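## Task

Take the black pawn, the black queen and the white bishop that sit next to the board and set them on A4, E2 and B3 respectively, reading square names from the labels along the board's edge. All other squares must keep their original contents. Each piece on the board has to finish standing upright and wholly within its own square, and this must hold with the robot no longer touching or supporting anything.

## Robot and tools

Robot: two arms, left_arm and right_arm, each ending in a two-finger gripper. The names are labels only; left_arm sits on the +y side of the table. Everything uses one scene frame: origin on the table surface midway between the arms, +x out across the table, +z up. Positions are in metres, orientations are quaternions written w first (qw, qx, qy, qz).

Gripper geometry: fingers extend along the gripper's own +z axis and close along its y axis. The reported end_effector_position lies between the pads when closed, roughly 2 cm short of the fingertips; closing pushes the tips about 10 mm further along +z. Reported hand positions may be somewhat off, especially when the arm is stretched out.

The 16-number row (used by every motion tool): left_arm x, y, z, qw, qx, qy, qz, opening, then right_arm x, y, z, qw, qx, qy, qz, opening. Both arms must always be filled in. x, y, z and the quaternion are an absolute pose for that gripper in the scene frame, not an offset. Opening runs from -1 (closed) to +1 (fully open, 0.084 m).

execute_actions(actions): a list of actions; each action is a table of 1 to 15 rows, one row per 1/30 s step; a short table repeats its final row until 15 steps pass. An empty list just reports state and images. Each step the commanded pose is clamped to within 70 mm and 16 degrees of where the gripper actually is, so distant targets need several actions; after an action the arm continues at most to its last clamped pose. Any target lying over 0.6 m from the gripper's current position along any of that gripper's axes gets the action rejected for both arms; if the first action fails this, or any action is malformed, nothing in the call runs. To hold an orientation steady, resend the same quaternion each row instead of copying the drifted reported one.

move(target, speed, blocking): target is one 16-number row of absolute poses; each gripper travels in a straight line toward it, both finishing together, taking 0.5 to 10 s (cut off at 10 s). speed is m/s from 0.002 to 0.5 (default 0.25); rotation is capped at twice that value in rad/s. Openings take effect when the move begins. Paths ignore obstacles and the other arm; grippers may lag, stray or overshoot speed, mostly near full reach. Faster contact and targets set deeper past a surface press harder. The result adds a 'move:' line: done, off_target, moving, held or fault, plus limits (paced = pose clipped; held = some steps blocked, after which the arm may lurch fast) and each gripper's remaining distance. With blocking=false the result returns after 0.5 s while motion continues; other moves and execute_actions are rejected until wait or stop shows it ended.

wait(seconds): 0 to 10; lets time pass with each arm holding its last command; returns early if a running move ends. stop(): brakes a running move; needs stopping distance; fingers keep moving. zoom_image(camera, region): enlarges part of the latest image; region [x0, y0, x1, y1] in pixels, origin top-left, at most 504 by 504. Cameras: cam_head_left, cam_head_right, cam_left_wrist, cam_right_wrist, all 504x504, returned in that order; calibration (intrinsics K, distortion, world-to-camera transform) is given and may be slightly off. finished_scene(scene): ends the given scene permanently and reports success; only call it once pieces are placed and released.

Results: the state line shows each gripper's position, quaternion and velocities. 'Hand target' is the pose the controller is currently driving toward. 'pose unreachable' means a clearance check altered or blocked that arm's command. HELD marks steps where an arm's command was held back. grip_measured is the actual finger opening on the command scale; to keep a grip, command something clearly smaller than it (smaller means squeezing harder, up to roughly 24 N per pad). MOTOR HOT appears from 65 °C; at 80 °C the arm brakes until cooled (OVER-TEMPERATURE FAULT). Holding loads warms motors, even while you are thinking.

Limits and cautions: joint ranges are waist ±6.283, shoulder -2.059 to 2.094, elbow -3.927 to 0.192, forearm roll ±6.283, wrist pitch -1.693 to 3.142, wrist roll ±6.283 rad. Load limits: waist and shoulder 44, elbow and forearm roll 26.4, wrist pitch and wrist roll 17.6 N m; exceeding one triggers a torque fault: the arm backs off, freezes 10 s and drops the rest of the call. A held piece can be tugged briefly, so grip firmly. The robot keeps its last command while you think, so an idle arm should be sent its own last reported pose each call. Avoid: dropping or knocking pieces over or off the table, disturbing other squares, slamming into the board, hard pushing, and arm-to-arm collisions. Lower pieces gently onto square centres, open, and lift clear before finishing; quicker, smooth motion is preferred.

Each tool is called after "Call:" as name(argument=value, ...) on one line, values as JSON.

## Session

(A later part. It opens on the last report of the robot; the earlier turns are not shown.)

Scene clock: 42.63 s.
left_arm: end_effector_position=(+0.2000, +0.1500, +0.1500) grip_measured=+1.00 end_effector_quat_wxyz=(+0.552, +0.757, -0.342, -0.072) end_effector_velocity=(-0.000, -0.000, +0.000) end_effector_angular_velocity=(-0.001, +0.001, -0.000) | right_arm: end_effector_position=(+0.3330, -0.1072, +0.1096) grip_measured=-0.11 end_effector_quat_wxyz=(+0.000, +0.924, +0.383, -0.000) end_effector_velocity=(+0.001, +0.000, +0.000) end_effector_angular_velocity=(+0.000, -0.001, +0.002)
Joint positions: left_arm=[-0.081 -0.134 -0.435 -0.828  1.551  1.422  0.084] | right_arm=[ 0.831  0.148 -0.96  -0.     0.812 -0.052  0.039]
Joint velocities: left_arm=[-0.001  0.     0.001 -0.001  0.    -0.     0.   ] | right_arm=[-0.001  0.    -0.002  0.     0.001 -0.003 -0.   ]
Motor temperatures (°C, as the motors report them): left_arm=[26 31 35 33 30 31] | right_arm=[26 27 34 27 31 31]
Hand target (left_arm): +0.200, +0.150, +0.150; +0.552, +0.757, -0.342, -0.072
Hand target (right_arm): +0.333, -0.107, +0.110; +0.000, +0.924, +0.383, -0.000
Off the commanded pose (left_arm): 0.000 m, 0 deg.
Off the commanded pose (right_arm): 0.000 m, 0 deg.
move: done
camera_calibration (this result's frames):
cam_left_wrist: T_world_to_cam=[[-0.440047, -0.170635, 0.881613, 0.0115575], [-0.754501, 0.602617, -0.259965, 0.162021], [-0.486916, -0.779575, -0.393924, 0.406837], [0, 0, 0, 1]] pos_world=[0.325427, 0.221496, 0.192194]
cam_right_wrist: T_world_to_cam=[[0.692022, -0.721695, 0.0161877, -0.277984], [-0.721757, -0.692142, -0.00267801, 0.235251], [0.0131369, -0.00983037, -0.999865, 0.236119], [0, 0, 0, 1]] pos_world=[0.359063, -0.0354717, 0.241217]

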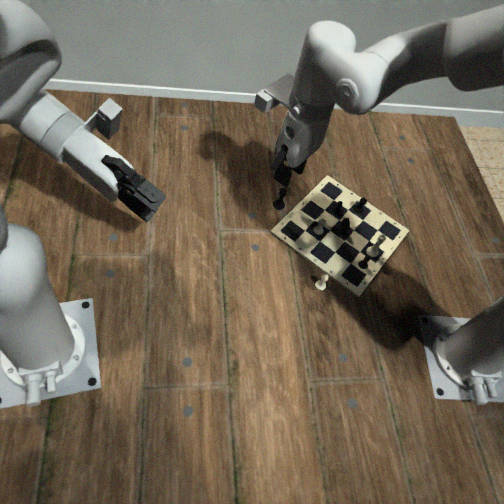

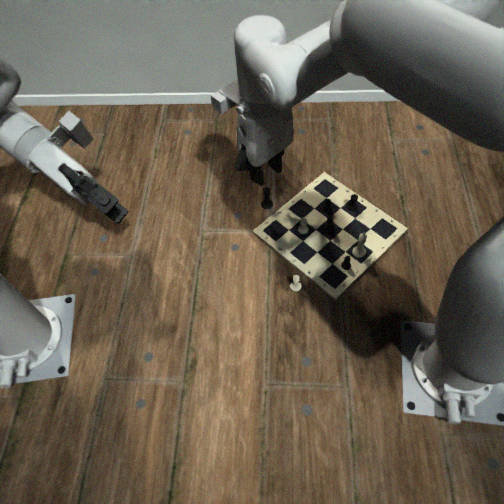

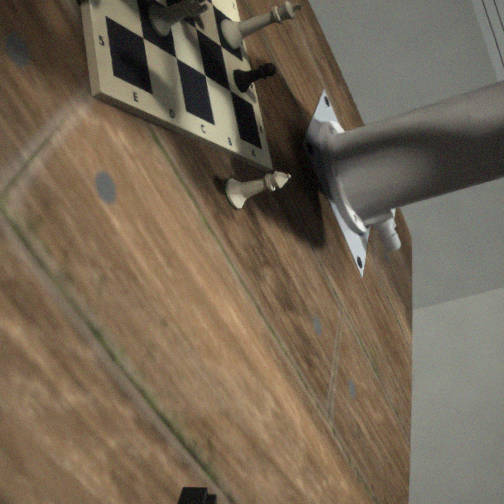

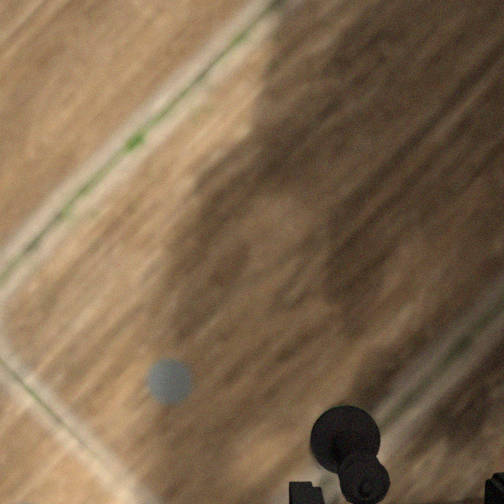

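Call:
move(target=[0.2,0.15,0.15,0.552,0.757,-0.342,-0.072,1,0.332,-0.106,0.03,0,0.924,0.383,0,-0.1], speed=0.1)

Call:
move(target=[0.2,0.15,0.15,0.552,0.757,-0.342,-0.072,1,0.332,-0.106,0.03,0,0.924,0.383,0,-1])

Call:
move(target=[0.2,0.15,0.15,0.552,0.757,-0.342,-0.072,1,0.332,-0.106,0.06,0,0.924,0.383,0,-1])

Call:
move(target=[0.2,0.15,0.15,0.552,0.757,-0.342,-0.072,1,0.344,-0.206,0.06,0,0.924,0.383,0,-1])

Call:
move(target=[0.2,0.15,0.15,0.552,0.757,-0.342,-0.072,1,0.344,-0.206,0.038,0,0.924,0.383,0,-1], speed=0.06)

Call:
move(target=[0.2,0.15,0.15,0.552,0.757,-0.342,-0.072,1,0.344,-0.206,0.038,0,0.924,0.383,0,-0.3])

Call:
move(target=[0.2,0.15,0.15,0.552,0.757,-0.342,-0.072,1,0.344,-0.206,0.11,0,0.924,0.383,0,-0.3])

Call:
move(target=[0.2,0.15,0.15,0.552,0.757,-0.342,-0.072,1,0.135,-0.165,0.11,0,0.924,0.383,0,-0.35])

Call:
move(target=[0.2,0.15,0.15,0.552,0.757,-0.342,-0.072,1,0.135,-0.165,0.03,0,0.924,0.383,0,-0.35], speed=0.1)

Call:
move(target=[0.2,0.15,0.15,0.552,0.757,-0.342,-0.072,1,0.135,-0.165,0.03,0,0.924,0.383,0,-1])

Call:
move(target=[0.2,0.15,0.15,0.552,0.757,-0.342,-0.072,1,0.135,-0.165,0.1,0,0.924,0.383,0,-1])

Call:
move(target=[0.2,0.15,0.15,0.552,0.757,-0.342,-0.072,1,0.238,-0.262,0.1,0,0.924,0.383,0,-1])

Call:
move(target=[0.2,0.15,0.15,0.552,0.757,-0.342,-0.072,1,0.238,-0.262,0.038,0,0.924,0.383,0,-1], speed=0.1)

Call:
move(target=[0.2,0.15,0.15,0.552,0.757,-0.342,-0.072,1,0.238,-0.262,0.038,0,0.924,0.383,0,-0.35])

Call:
move(target=[0.2,0.15,0.15,0.552,0.757,-0.342,-0.072,1,0.238,-0.262,0.2,0,0.924,0.383,0,-0.35])

Scene clock: 71.20 s.
left_arm: end_effector_position=(+0.2000, +0.1500, +0.1500) grip_measured=+1.00 end_effector_quat_wxyz=(+0.552, +0.757, -0.342, -0.072) end_effector_velocity=(+0.001, +0.000, +0.000) end_effector_angular_velocity=(+0.000, -0.002, +0.000) | right_arm: end_effector_position=(+0.3323, -0.1058, +0.0304) grip_measured=-0.11 end_effector_quat_wxyz=(-0.000, +0.924, +0.383, +0.001) end_effector_velocity=(-0.002, -0.002, -0.003) end_effector_angular_velocity=(-0.006, +0.007, -0.001)
Joint positions: left_arm=[-0.081 -0.134 -0.435 -0.828  1.551  1.422  0.084] | right_arm=[ 0.834  0.317 -0.917 -0.     0.599 -0.049  0.039]
Joint velocities: left_arm=[ 0.     0.    -0.002  0.    -0.     0.     0.   ] | right_arm=[-0.     0.004  0.005  0.     0.001  0.    -0.   ]
Motor temperatures (°C, as the motors report them): left_arm=[26 31 36 33 30 31] | right_arm=[26 27 34 27 31 31]
Hand target (left_arm): +0.200, +0.150, +0.150; +0.552, +0.757, -0.342, -0.072
Hand target (right_arm): +0.332, -0.106, +0.030; +0.000, +0.924, +0.383, +0.000
Off the commanded pose (left_arm): 0.000 m, 0 deg.
Off the commanded pose (right_arm): 0.001 m, 0 deg.
move: done
camera_calibration (this result's frames):
cam_left_wrist: T_world_to_cam=[[-0.440047, -0.170635, 0.881613, 0.0115576], [-0.7545, 0.602617, -0.259965, 0.162021], [-0.486916, -0.779575, -0.393924, 0.406838], [0, 0, 0, 1]] pos_world=[0.325427, 0.221496, 0.192194]
cam_right_wrist: T_world_to_cam=[[0.692089, -0.721625, 0.0164392, -0.27525], [-0.721672, -0.692224, -0.00393952, 0.235435], [0.0142224, -0.00913719, -0.999857, 0.156661], [0, 0, 0, 1]] pos_world=[0.358177, -0.0342223, 0.162091]

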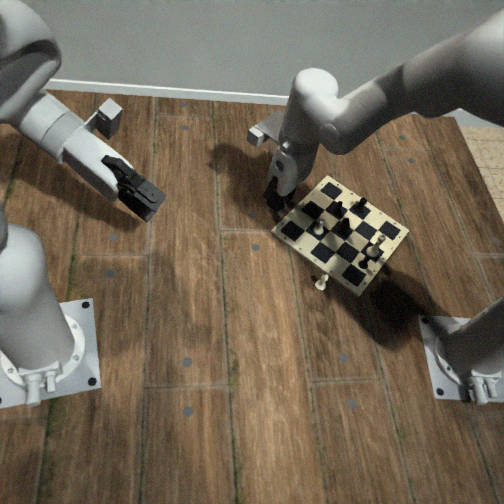

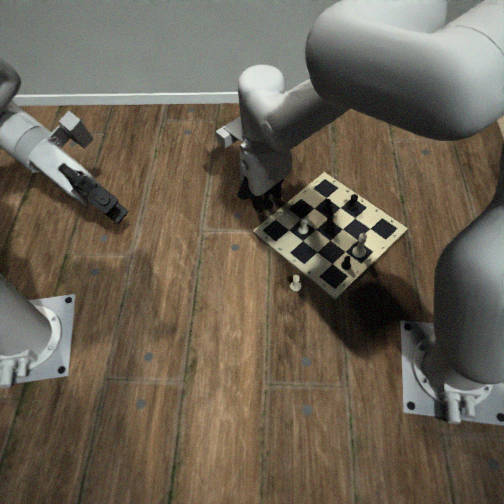

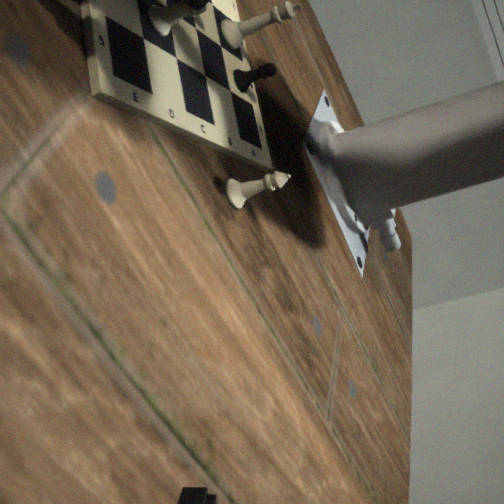

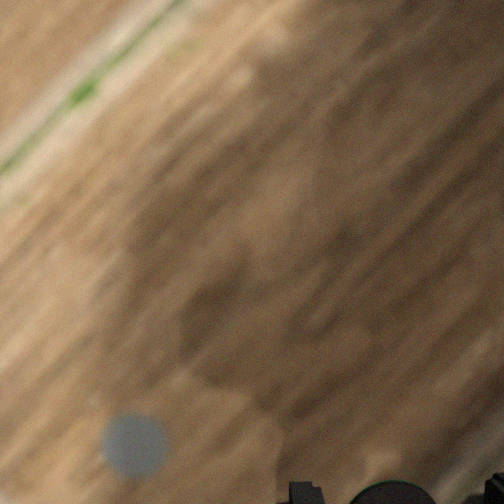

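Scene clock: 71.90 s.
left_arm: end_effector_position=(+0.2000, +0.1500, +0.1500) grip_measured=+1.00 end_effector_quat_wxyz=(+0.552, +0.757, -0.342, -0.072) end_effector_velocity=(+0.001, +0.000, +0.000) end_effector_angular_velocity=(-0.001, -0.001, +0.002) | right_arm: end_effector_position=(+0.3321, -0.1059, +0.0301) grip_measured=-0.70 end_effector_quat_wxyz=(-0.000, +0.924, +0.383, +0.000) end_effector_velocity=(-0.000, -0.001, -0.000) end_effector_angular_velocity=(-0.001, +0.001, -0.001)
Joint positions: left_arm=[-0.081 -0.134 -0.435 -0.828  1.551  1.422  0.084] | right_arm=[ 0.834  0.317 -0.917  0.     0.599 -0.049  0.013]
Joint velocities: left_arm=[ 0.002 -0.    -0.    -0.001  0.     0.     0.   ] | right_arm=[-0.001 -0.     0.     0.     0.001 -0.     0.   ]
Motor temperatures (°C, as the motors report them): left_arm=[26 31 36 33 30 31] | right_arm=[26 27 34 27 31 31]
Hand target (left_arm): +0.200, +0.150, +0.150; +0.552, +0.757, -0.342, -0.072
Hand target (right_arm): +0.332, -0.106, +0.030; +0.000, +0.924, +0.383, +0.000
Off the commanded pose (left_arm): 0.000 m, 0 deg.
Off the commanded pose (right_arm): 0.000 m, 0 deg.
move: done
camera_calibration (this result's frames):
cam_left_wrist: T_world_to_cam=[[-0.440047, -0.170635, 0.881613, 0.0115575], [-0.754501, 0.602617, -0.259965, 0.162021], [-0.486916, -0.779575, -0.393924, 0.406838], [0, 0, 0, 1]] pos_world=[0.325427, 0.221496, 0.192194]
cam_right_wrist: T_world_to_cam=[[0.69224, -0.721486, 0.0161799, -0.275198], [-0.721542, -0.692364, -0.0031095, 0.235147], [0.0134458, -0.00952196, -0.999864, 0.156555], [0, 0, 0, 1]] pos_world=[0.358067, -0.0342537, 0.161717]

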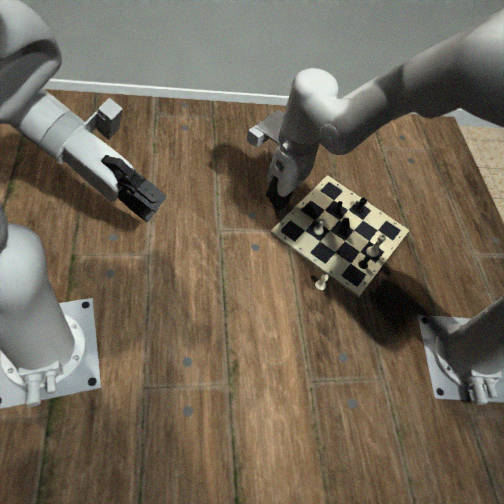

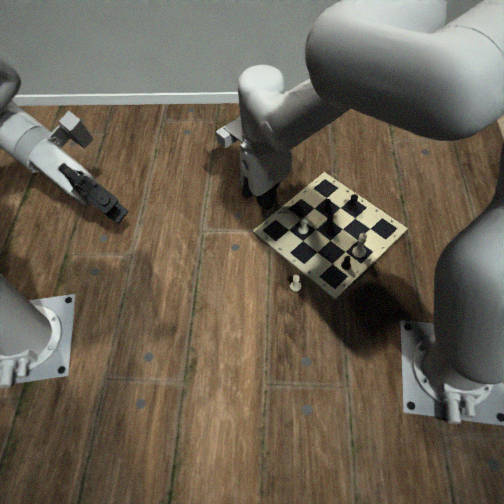

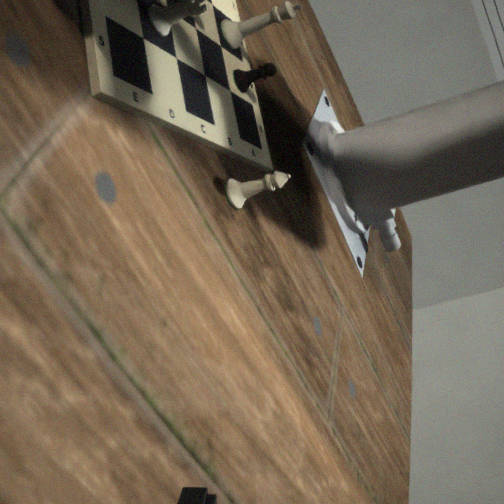

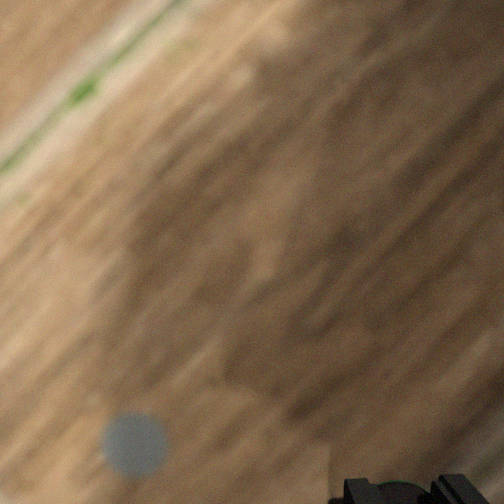

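Scene clock: 72.60 s.
left_arm: end_effector_position=(+0.2000, +0.1500, +0.1500) grip_measured=+1.00 end_effector_quat_wxyz=(+0.552, +0.757, -0.342, -0.072) end_effector_velocity=(-0.000, -0.000, -0.000) end_effector_angular_velocity=(-0.000, +0.000, -0.000) | right_arm: end_effector_position=(+0.3317, -0.1062, +0.0596) grip_measured=-0.70 end_effector_quat_wxyz=(+0.000, +0.924, +0.383, -0.001) end_effector_velocity=(-0.002, -0.000, -0.001) end_effector_angular_velocity=(-0.003, +0.004, +0.002)
Joint positions: left_arm=[-0.081 -0.134 -0.435 -0.828  1.551  1.422  0.084] | right_arm=[ 0.834  0.249 -0.925  0.     0.678 -0.049  0.013]
Joint velocities: left_arm=[-0.  0.  0.  0. -0.  0.  0.] | right_arm=[ 0.002  0.002  0.001 -0.     0.002 -0.     0.   ]
Motor temperatures (°C, as the motors report them): left_arm=[26 31 36 33 30 31] | right_arm=[26 27 34 27 31 31]
Hand target (left_arm): +0.200, +0.150, +0.150; +0.552, +0.757, -0.342, -0.072
Hand target (right_arm): +0.332, -0.106, +0.060; -0.000, +0.924, +0.383, -0.000
Off the commanded pose (left_arm): 0.000 m, 0 deg.
Off the commanded pose (right_arm): 0.001 m, 0 deg.
move: done
camera_calibration (this result's frames):
cam_left_wrist: T_world_to_cam=[[-0.440047, -0.170635, 0.881613, 0.0115575], [-0.754501, 0.602617, -0.259965, 0.162021], [-0.486916, -0.779575, -0.393924, 0.406837], [0, 0, 0, 1]] pos_world=[0.325427, 0.221496, 0.192194]
cam_right_wrist: T_world_to_cam=[[0.692314, -0.721418, 0.0160385, -0.275636], [-0.721491, -0.692422, -0.00171558, 0.234687], [0.012343, -0.0103839, -0.99987, 0.186274], [0, 0, 0, 1]] pos_world=[0.357852, -0.0344121, 0.191073]

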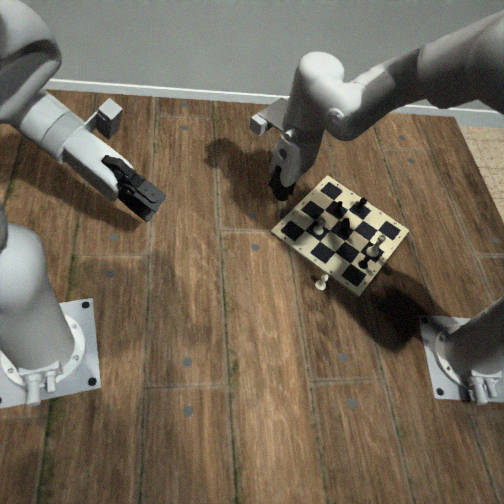

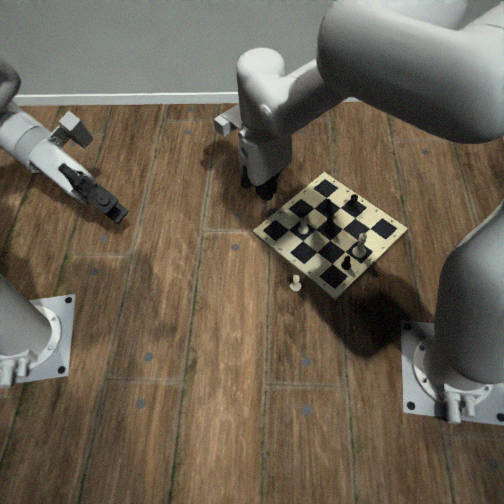

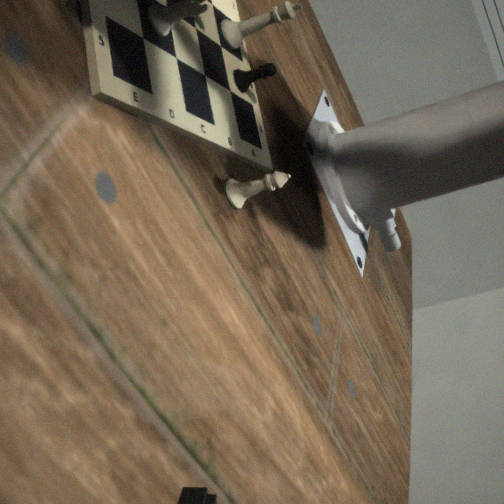

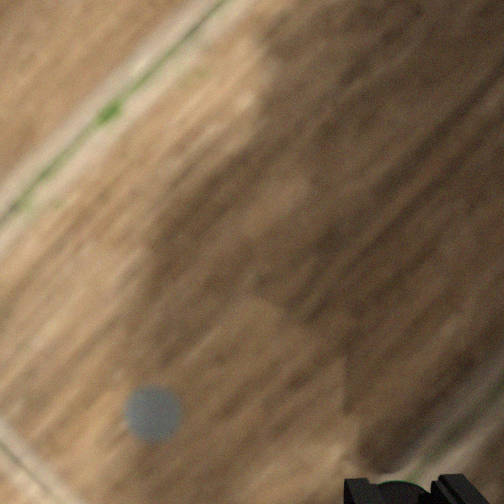

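Scene clock: 73.40 s.
left_arm: end_effector_position=(+0.2000, +0.1500, +0.1500) grip_measured=+1.00 end_effector_quat_wxyz=(+0.552, +0.757, -0.342, -0.072) end_effector_velocity=(+0.000, +0.000, +0.000) end_effector_angular_velocity=(+0.000, -0.001, +0.000) | right_arm: end_effector_position=(+0.3440, -0.2056, +0.0601) grip_measured=-0.70 end_effector_quat_wxyz=(+0.000, +0.924, +0.383, +0.000) end_effector_velocity=(-0.001, -0.001, -0.001) end_effector_angular_velocity=(-0.001, +0.003, +0.001)
Joint positions: left_arm=[-0.081 -0.134 -0.435 -0.828  1.551  1.422  0.084] | right_arm=[ 0.639  0.107 -0.731 -0.     0.624 -0.244  0.013]
Joint velocities: left_arm=[ 0.     0.    -0.001  0.    -0.     0.     0.   ] | right_arm=[-0.001  0.001  0.003  0.001 -0.001 -0.003 -0.   ]
Motor temperatures (°C, as the motors report them): left_arm=[26 31 36 33 30 31] | right_arm=[26 27 34 27 31 31]
Hand target (left_arm): +0.200, +0.150, +0.150; +0.552, +0.757, -0.342, -0.072
Hand target (right_arm): +0.344, -0.206, +0.060; +0.000, +0.924, +0.383, +0.000
Off the commanded pose (left_arm): 0.000 m, 0 deg.
Off the commanded pose (right_arm): 0.000 m, 0 deg.
move: done
camera_calibration (this result's frames):
cam_left_wrist: T_world_to_cam=[[-0.440047, -0.170635, 0.881613, 0.0115575], [-0.754501, 0.602617, -0.259965, 0.162021], [-0.486916, -0.779575, -0.393924, 0.406838], [0, 0, 0, 1]] pos_world=[0.325427, 0.221496, 0.192194]
cam_right_wrist: T_world_to_cam=[[0.692745, -0.720994, 0.0164932, -0.35595], [-0.721051, -0.692874, -0.00323896, 0.174591], [0.013763, -0.0096487, -0.999859, 0.185333], [0, 0, 0, 1]] pos_world=[0.369921, -0.133879, 0.191744]

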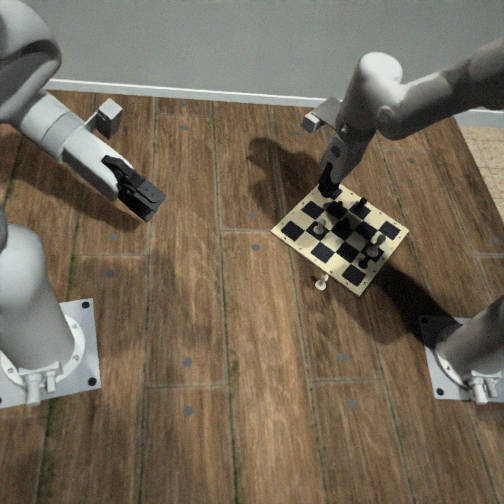

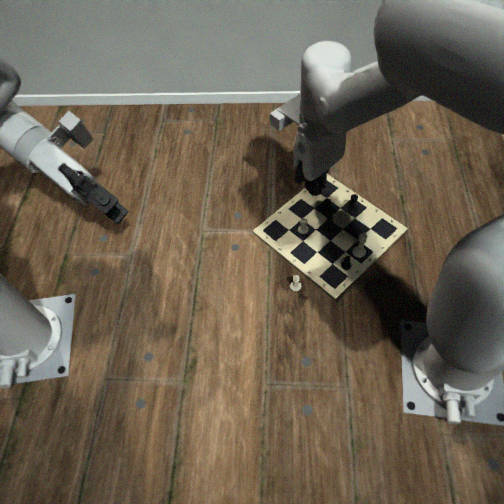

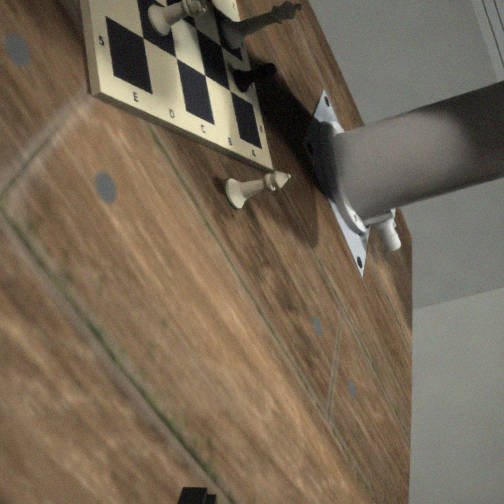

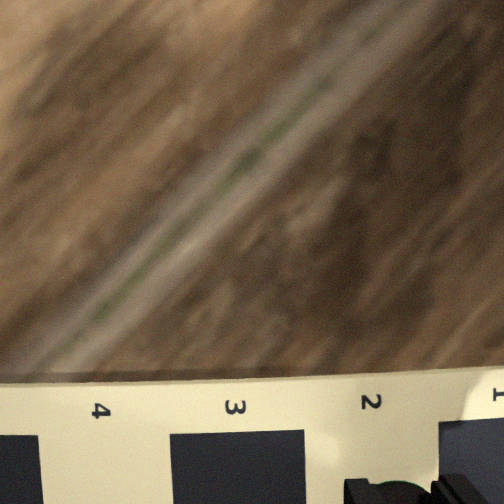

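Scene clock: 74.13 s.
left_arm: end_effector_position=(+0.2000, +0.1500, +0.1500) grip_measured=+1.00 end_effector_quat_wxyz=(+0.552, +0.757, -0.342, -0.072) end_effector_velocity=(+0.000, -0.000, +0.000) end_effector_angular_velocity=(-0.001, -0.000, +0.001) | right_arm: end_effector_position=(+0.3442, -0.2059, +0.0382) grip_measured=-0.70 end_effector_quat_wxyz=(+0.000, +0.924, +0.383, +0.000) end_effector_velocity=(+0.003, +0.002, +0.003) end_effector_angular_velocity=(+0.005, -0.008, -0.000)
Joint positions: left_arm=[-0.081 -0.134 -0.435 -0.828  1.551  1.422  0.084] | right_arm=[ 0.638  0.164 -0.723 -0.     0.558 -0.245  0.013]
Joint velocities: left_arm=[ 0.    -0.     0.    -0.001 -0.     0.     0.   ] | right_arm=[-0.    -0.002 -0.004  0.    -0.003  0.     0.   ]
Motor temperatures (°C, as the motors report them): left_arm=[26 31 36 33 30 31] | right_arm=[26 27 34 27 31 31]
Hand target (left_arm): +0.200, +0.150, +0.150; +0.552, +0.757, -0.342, -0.072
Hand target (right_arm): +0.344, -0.206, +0.038; +0.000, +0.924, +0.383, +0.000
Off the commanded pose (left_arm): 0.000 m, 0 deg.
Off the commanded pose (right_arm): 0.000 m, 0 deg.
move: done
camera_calibration (this result's frames):
cam_left_wrist: T_world_to_cam=[[-0.440047, -0.170635, 0.881613, 0.0115575], [-0.754501, 0.602617, -0.259965, 0.162021], [-0.486916, -0.779575, -0.393924, 0.406838], [0, 0, 0, 1]] pos_world=[0.325427, 0.221496, 0.192194]
cam_right_wrist: T_world_to_cam=[[0.692219, -0.721502, 0.0163674, -0.355833], [-0.721557, -0.692347, -0.00329559, 0.174667], [0.0137097, -0.00952878, -0.999861, 0.16344], [0, 0, 0, 1]] pos_world=[0.370107, -0.134246, 0.169817]

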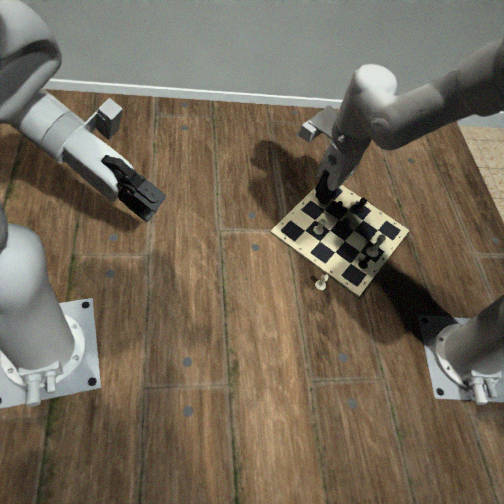

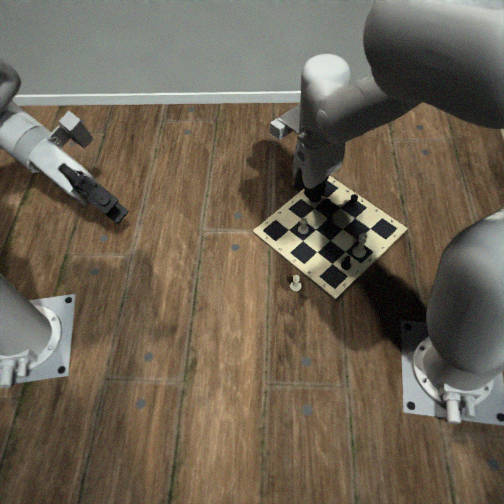

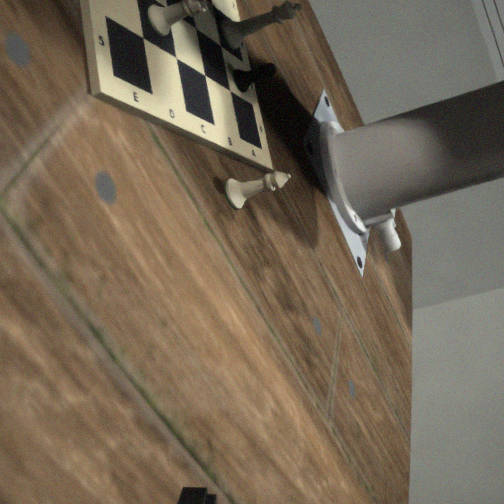

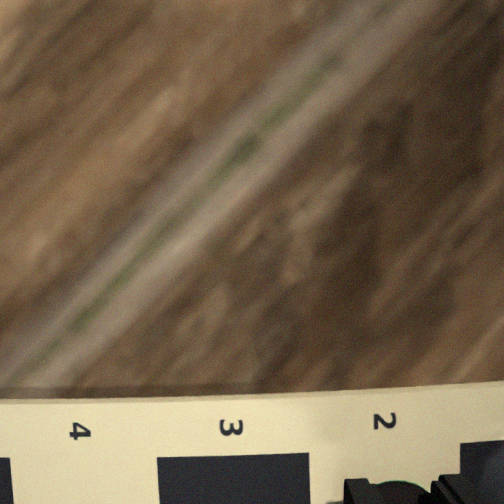

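Scene clock: 74.83 s.
left_arm: end_effector_position=(+0.2000, +0.1500, +0.1500) grip_measured=+1.00 end_effector_quat_wxyz=(+0.552, +0.757, -0.342, -0.072) end_effector_velocity=(-0.000, -0.000, -0.000) end_effector_angular_velocity=(-0.000, +0.001, -0.000) | right_arm: end_effector_position=(+0.3440, -0.2060, +0.0380) grip_measured=-0.32 end_effector_quat_wxyz=(-0.000, +0.924, +0.383, +0.000) end_effector_velocity=(-0.000, +0.000, -0.000) end_effector_angular_velocity=(+0.000, -0.000, +0.000)
Joint positions: left_arm=[-0.081 -0.134 -0.435 -0.828  1.551  1.422  0.084] | right_arm=[ 0.638  0.165 -0.723  0.     0.558 -0.245  0.03 ]
Joint velocities: left_arm=[ 0.    -0.     0.001  0.     0.    -0.     0.   ] | right_arm=[ 0.     0.     0.    -0.    -0.001  0.    -0.   ]
Motor temperatures (°C, as the motors report them): left_arm=[26 31 36 33 30 31] | right_arm=[26 27 34 27 31 31]
Hand target (left_arm): +0.200, +0.150, +0.150; +0.552, +0.757, -0.342, -0.072
Hand target (right_arm): +0.344, -0.206, +0.038; +0.000, +0.924, +0.383, +0.000
Off the commanded pose (left_arm): 0.000 m, 0 deg.
Off the commanded pose (right_arm): 0.000 m, 0 deg.
move: done
camera_calibration (this result's frames):
cam_left_wrist: T_world_to_cam=[[-0.440047, -0.170635, 0.881613, 0.0115575], [-0.754501, 0.602617, -0.259965, 0.162021], [-0.486916, -0.779575, -0.393924, 0.406838], [0, 0, 0, 1]] pos_world=[0.325427, 0.221496, 0.192194]
cam_right_wrist: T_world_to_cam=[[0.692254, -0.721473, 0.0161704, -0.355773], [-0.721533, -0.692375, -0.00280589, 0.174471], [0.0132203, -0.00972506, -0.999865, 0.163372], [0, 0, 0, 1]] pos_world=[0.370012, -0.134293, 0.169592]

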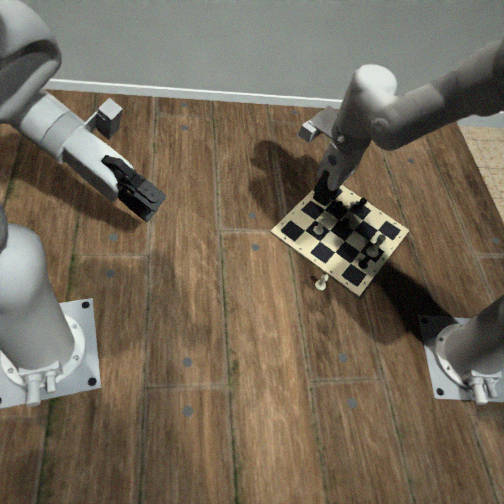

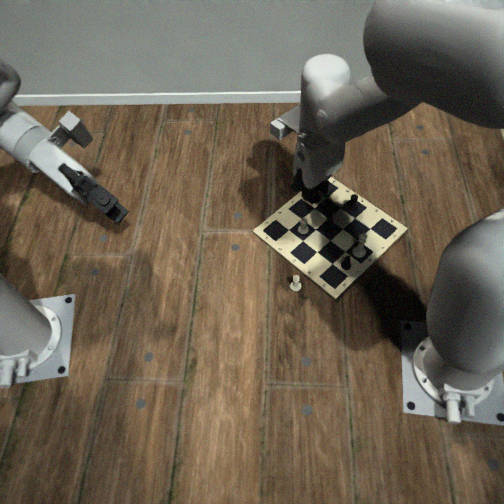

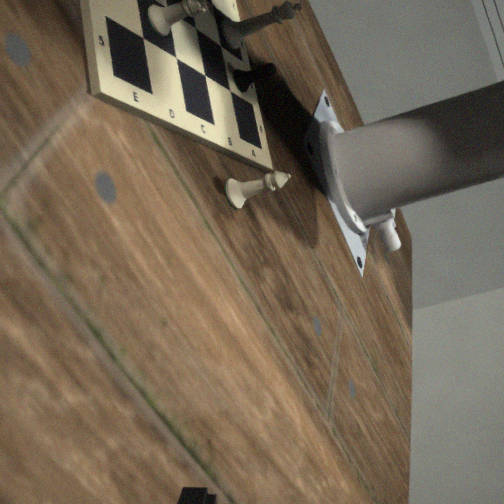

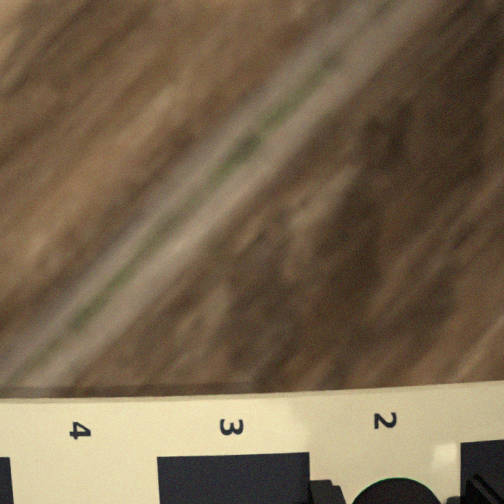

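Scene clock: 75.67 s.
left_arm: end_effector_position=(+0.2000, +0.1500, +0.1500) grip_measured=+1.00 end_effector_quat_wxyz=(+0.552, +0.757, -0.342, -0.072) end_effector_velocity=(-0.000, -0.000, +0.000) end_effector_angular_velocity=(-0.000, -0.000, -0.002) | right_arm: end_effector_position=(+0.3436, -0.2061, +0.1094) grip_measured=-0.32 end_effector_quat_wxyz=(-0.000, +0.924, +0.383, -0.001) end_effector_velocity=(+0.004, +0.003, +0.005) end_effector_angular_velocity=(+0.007, -0.012, +0.002)
Joint positions: left_arm=[-0.081 -0.134 -0.435 -0.828  1.551  1.422  0.084] | right_arm=[ 0.638 -0.006 -0.768  0.     0.775 -0.245  0.03 ]
Joint velocities: left_arm=[-0.002 -0.    -0.    -0.     0.     0.     0.   ] | right_arm=[ 0.001 -0.006 -0.008 -0.    -0.    -0.    -0.   ]
Motor temperatures (°C, as the motors report them): left_arm=[26 31 36 33 30 31] | right_arm=[26 27 34 27 31 31]
Hand target (left_arm): +0.200, +0.150, +0.150; +0.552, +0.757, -0.342, -0.072
Hand target (right_arm): +0.344, -0.206, +0.110; -0.000, +0.924, +0.383, -0.000
Off the commanded pose (left_arm): 0.000 m, 0 deg.
Off the commanded pose (right_arm): 0.001 m, 0 deg.
move: done
camera_calibration (this result's frames):
cam_left_wrist: T_world_to_cam=[[-0.440048, -0.170635, 0.881613, 0.0115576], [-0.7545, 0.602617, -0.259965, 0.162021], [-0.486916, -0.779575, -0.393924, 0.406838], [0, 0, 0, 1]] pos_world=[0.325427, 0.221496, 0.192194]
cam_right_wrist: T_world_to_cam=[[0.692413, -0.721333, 0.0155672, -0.35673], [-0.721405, -0.692512, -0.00133359, 0.174083], [0.0117424, -0.0103069, -0.999878, 0.235158], [0, 0, 0, 1]] pos_world=[0.369827, -0.134343, 0.240914]

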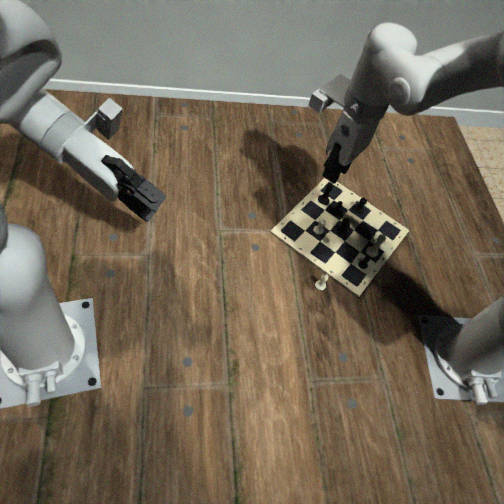

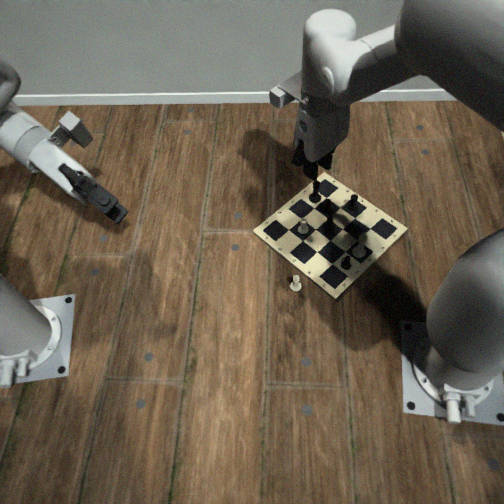

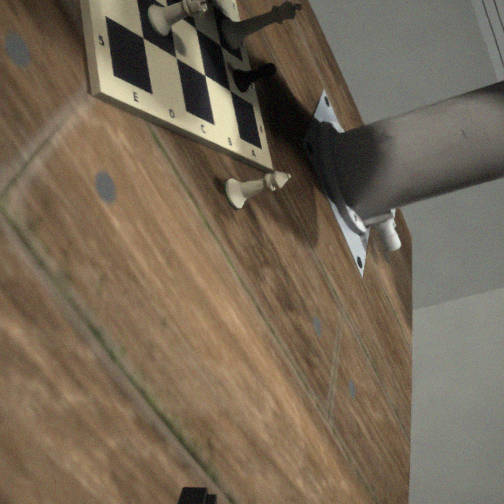

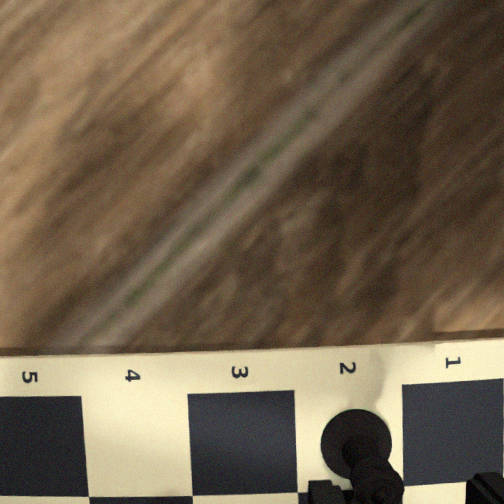

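Scene clock: 76.93 s.
left_arm: end_effector_position=(+0.2000, +0.1500, +0.1500) grip_measured=+1.00 end_effector_quat_wxyz=(+0.552, +0.757, -0.342, -0.072) end_effector_velocity=(+0.000, +0.001, -0.000) end_effector_angular_velocity=(+0.001, -0.001, +0.001) | right_arm: end_effector_position=(+0.1351, -0.1648, +0.1102) grip_measured=-0.37 end_effector_quat_wxyz=(-0.000, +0.924, +0.383, -0.000) end_effector_velocity=(-0.001, -0.001, -0.001) end_effector_angular_velocity=(-0.003, +0.001, -0.002)
Joint positions: left_arm=[-0.081 -0.134 -0.435 -0.828  1.551  1.422  0.084] | right_arm=[ 1.133 -0.442 -0.35   0.001  0.793  0.25   0.028]
Joint velocities: left_arm=[ 0.002 -0.    -0.001  0.001  0.     0.001  0.   ] | right_arm=[ 0.001 -0.001  0.003 -0.001  0.001  0.004  0.   ]
Motor temperatures (°C, as the motors report them): left_arm=[26 31 36 33 30 31] | right_arm=[26 27 34 27 31 31]
Hand target (left_arm): +0.200, +0.150, +0.150; +0.552, +0.757, -0.342, -0.072
Hand target (right_arm): +0.135, -0.165, +0.110; -0.000, +0.924, +0.383, -0.000
Off the commanded pose (left_arm): 0.000 m, 0 deg.
Off the commanded pose (right_arm): 0.000 m, 0 deg.
move: done
camera_calibration (this result's frames):
cam_left_wrist: T_world_to_cam=[[-0.440048, -0.170635, 0.881613, 0.0115576], [-0.7545, 0.602617, -0.259965, 0.162021], [-0.486916, -0.779575, -0.393924, 0.406838], [0, 0, 0, 1]] pos_world=[0.325427, 0.221496, 0.192194]
cam_right_wrist: T_world_to_cam=[[0.691759, -0.721956, 0.0158023, -0.182592], [-0.722021, -0.691868, -0.00215181, 0.0525442], [0.0124866, -0.00992106, -0.999873, 0.238765], [0, 0, 0, 1]] pos_world=[0.161267, -0.0931011, 0.241733]

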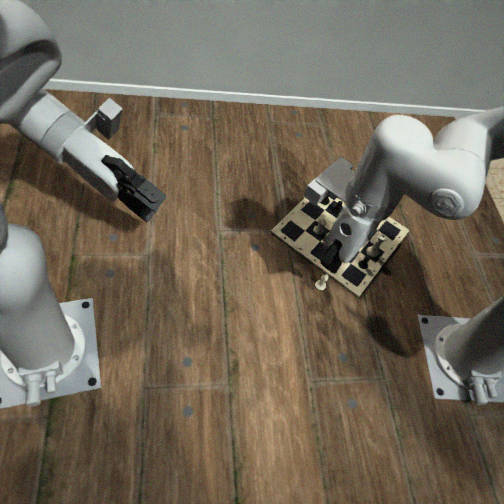

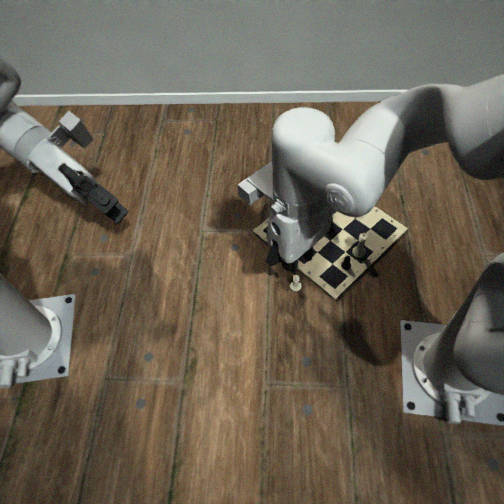

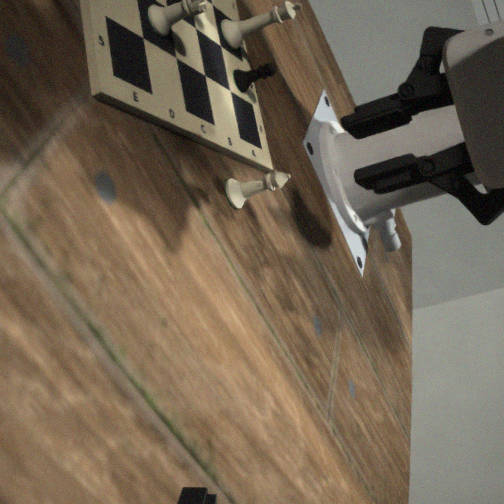

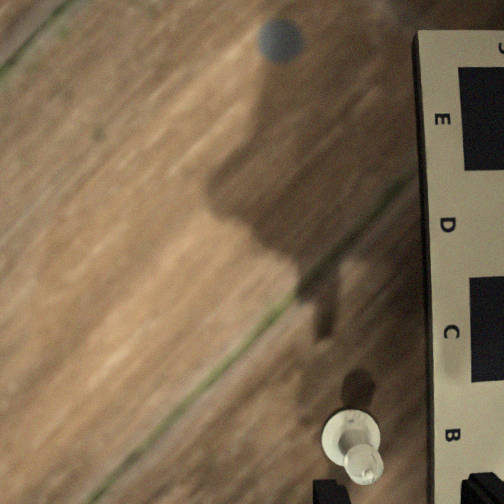

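Scene clock: 78.13 s.
left_arm: end_effector_position=(+0.2000, +0.1500, +0.1500) grip_measured=+1.00 end_effector_quat_wxyz=(+0.552, +0.757, -0.342, -0.072) end_effector_velocity=(-0.000, -0.000, +0.000) end_effector_angular_velocity=(-0.000, +0.000, -0.001) | right_arm: end_effector_position=(+0.1352, -0.1648, +0.0302) grip_measured=-0.37 end_effector_quat_wxyz=(-0.000, +0.924, +0.383, +0.001) end_effector_velocity=(-0.001, -0.002, -0.002) end_effector_angular_velocity=(-0.004, +0.002, +0.001)
Joint positions: left_arm=[-0.081 -0.134 -0.435 -0.828  1.551  1.422  0.084] | right_arm=[ 1.133 -0.165 -0.285 -0.001  0.449  0.251  0.028]
Joint velocities: left_arm=[-0.    -0.    -0.001  0.     0.001 -0.     0.   ] | right_arm=[-0.     0.002  0.003 -0.    -0.001 -0.001 -0.   ]
Motor temperatures (°C, as the motors report them): left_arm=[26 31 36 33 30 31] | right_arm=[26 27 34 27 31 31]
Hand target (left_arm): +0.200, +0.150, +0.150; +0.552, +0.757, -0.342, -0.072
Hand target (right_arm): +0.135, -0.165, +0.030; +0.000, +0.924, +0.383, +0.000
Off the commanded pose (left_arm): 0.000 m, 0 deg.
Off the commanded pose (right_arm): 0.000 m, 0 deg.
move: done
camera_calibration (this result's frames):
cam_left_wrist: T_world_to_cam=[[-0.440047, -0.170635, 0.881613, 0.0115576], [-0.754501, 0.602617, -0.259965, 0.162021], [-0.486916, -0.779575, -0.393924, 0.406838], [0, 0, 0, 1]] pos_world=[0.325427, 0.221496, 0.192194]
cam_right_wrist: T_world_to_cam=[[0.692034, -0.721681, 0.0163123, -0.181441], [-0.721729, -0.692165, -0.00381458, 0.0524163], [0.0140437, -0.00913322, -0.99986, 0.158744], [0, 0, 0, 1]] pos_world=[0.161164, -0.0932122, 0.161882]

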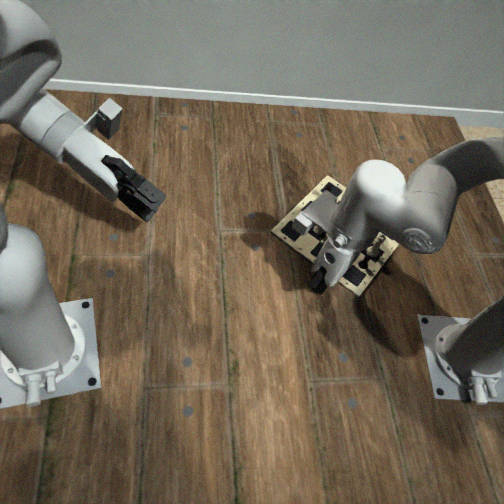

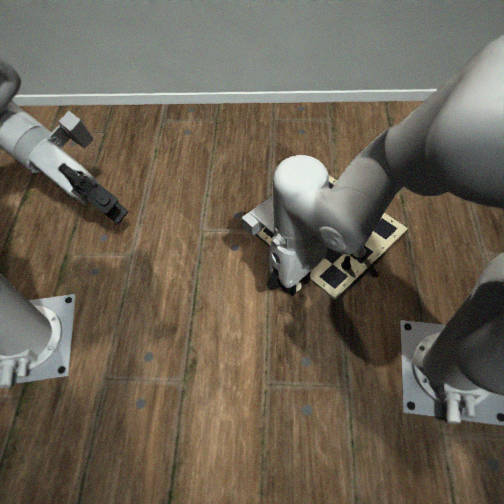

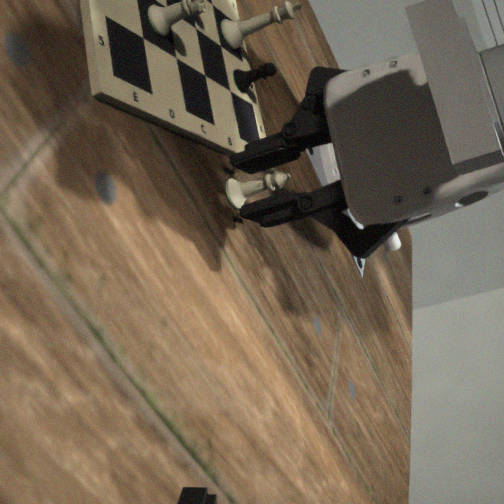

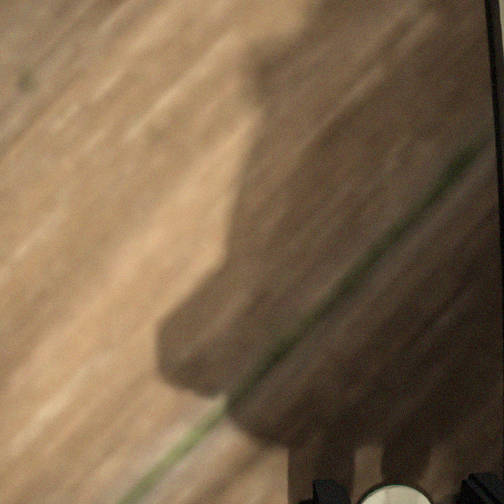

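Scene clock: 78.83 s.
left_arm: end_effector_position=(+0.2000, +0.1500, +0.1500) grip_measured=+1.00 end_effector_quat_wxyz=(+0.552, +0.757, -0.342, -0.072) end_effector_velocity=(-0.001, -0.000, -0.000) end_effector_angular_velocity=(-0.000, +0.001, -0.000) | right_arm: end_effector_position=(+0.1351, -0.1648, +0.0301) grip_measured=-0.75 end_effector_quat_wxyz=(-0.000, +0.924, +0.383, +0.000) end_effector_velocity=(-0.000, -0.000, -0.000) end_effector_angular_velocity=(-0.001, +0.000, +0.000)
Joint positions: left_arm=[-0.081 -0.134 -0.435 -0.828  1.551  1.422  0.084] | right_arm=[ 1.133 -0.165 -0.285 -0.     0.449  0.25   0.011]
Joint velocities: left_arm=[-0.    -0.     0.001  0.    -0.     0.001  0.   ] | right_arm=[-0.     0.001 -0.    -0.001  0.     0.     0.   ]
Motor temperatures (°C, as the motors report them): left_arm=[26 31 36 33 30 31] | right_arm=[26 27 34 27 31 31]
Hand target (left_arm): +0.200, +0.150, +0.150; +0.552, +0.757, -0.342, -0.072
Hand target (right_arm): +0.135, -0.165, +0.030; +0.000, +0.924, +0.383, +0.000
Off the commanded pose (left_arm): 0.000 m, 0 deg.
Off the commanded pose (right_arm): 0.000 m, 0 deg.
move: done
camera_calibration (this result's frames):
cam_left_wrist: T_world_to_cam=[[-0.440048, -0.170635, 0.881613, 0.0115577], [-0.7545, 0.602617, -0.259965, 0.162021], [-0.486916, -0.779575, -0.393924, 0.406838], [0, 0, 0, 1]] pos_world=[0.325427, 0.221496, 0.192194]
cam_right_wrist: T_world_to_cam=[[0.692221, -0.721508, 0.016021, -0.181337], [-0.721559, -0.692344, -0.00334453, 0.052269], [0.0135051, -0.00924493, -0.999866, 0.158716], [0, 0, 0, 1]] pos_world=[0.161097, -0.0931806, 0.161775]

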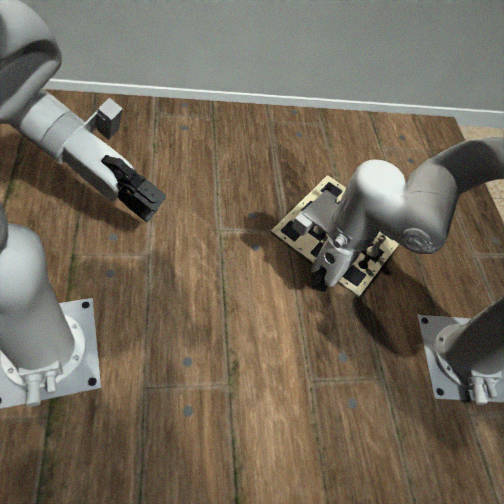

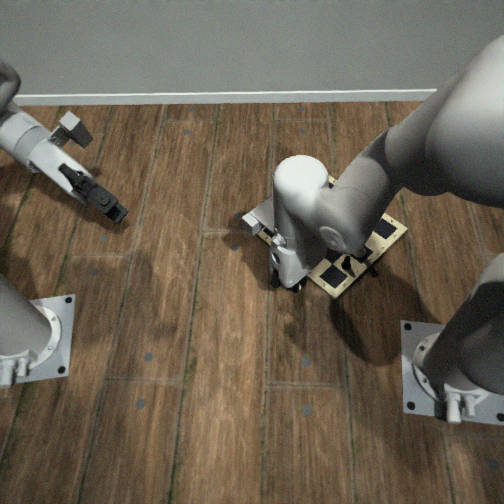

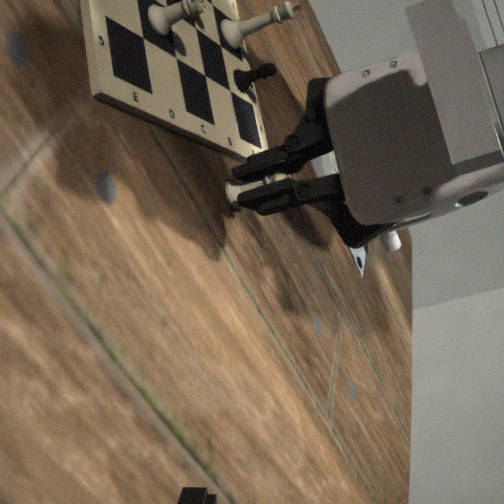

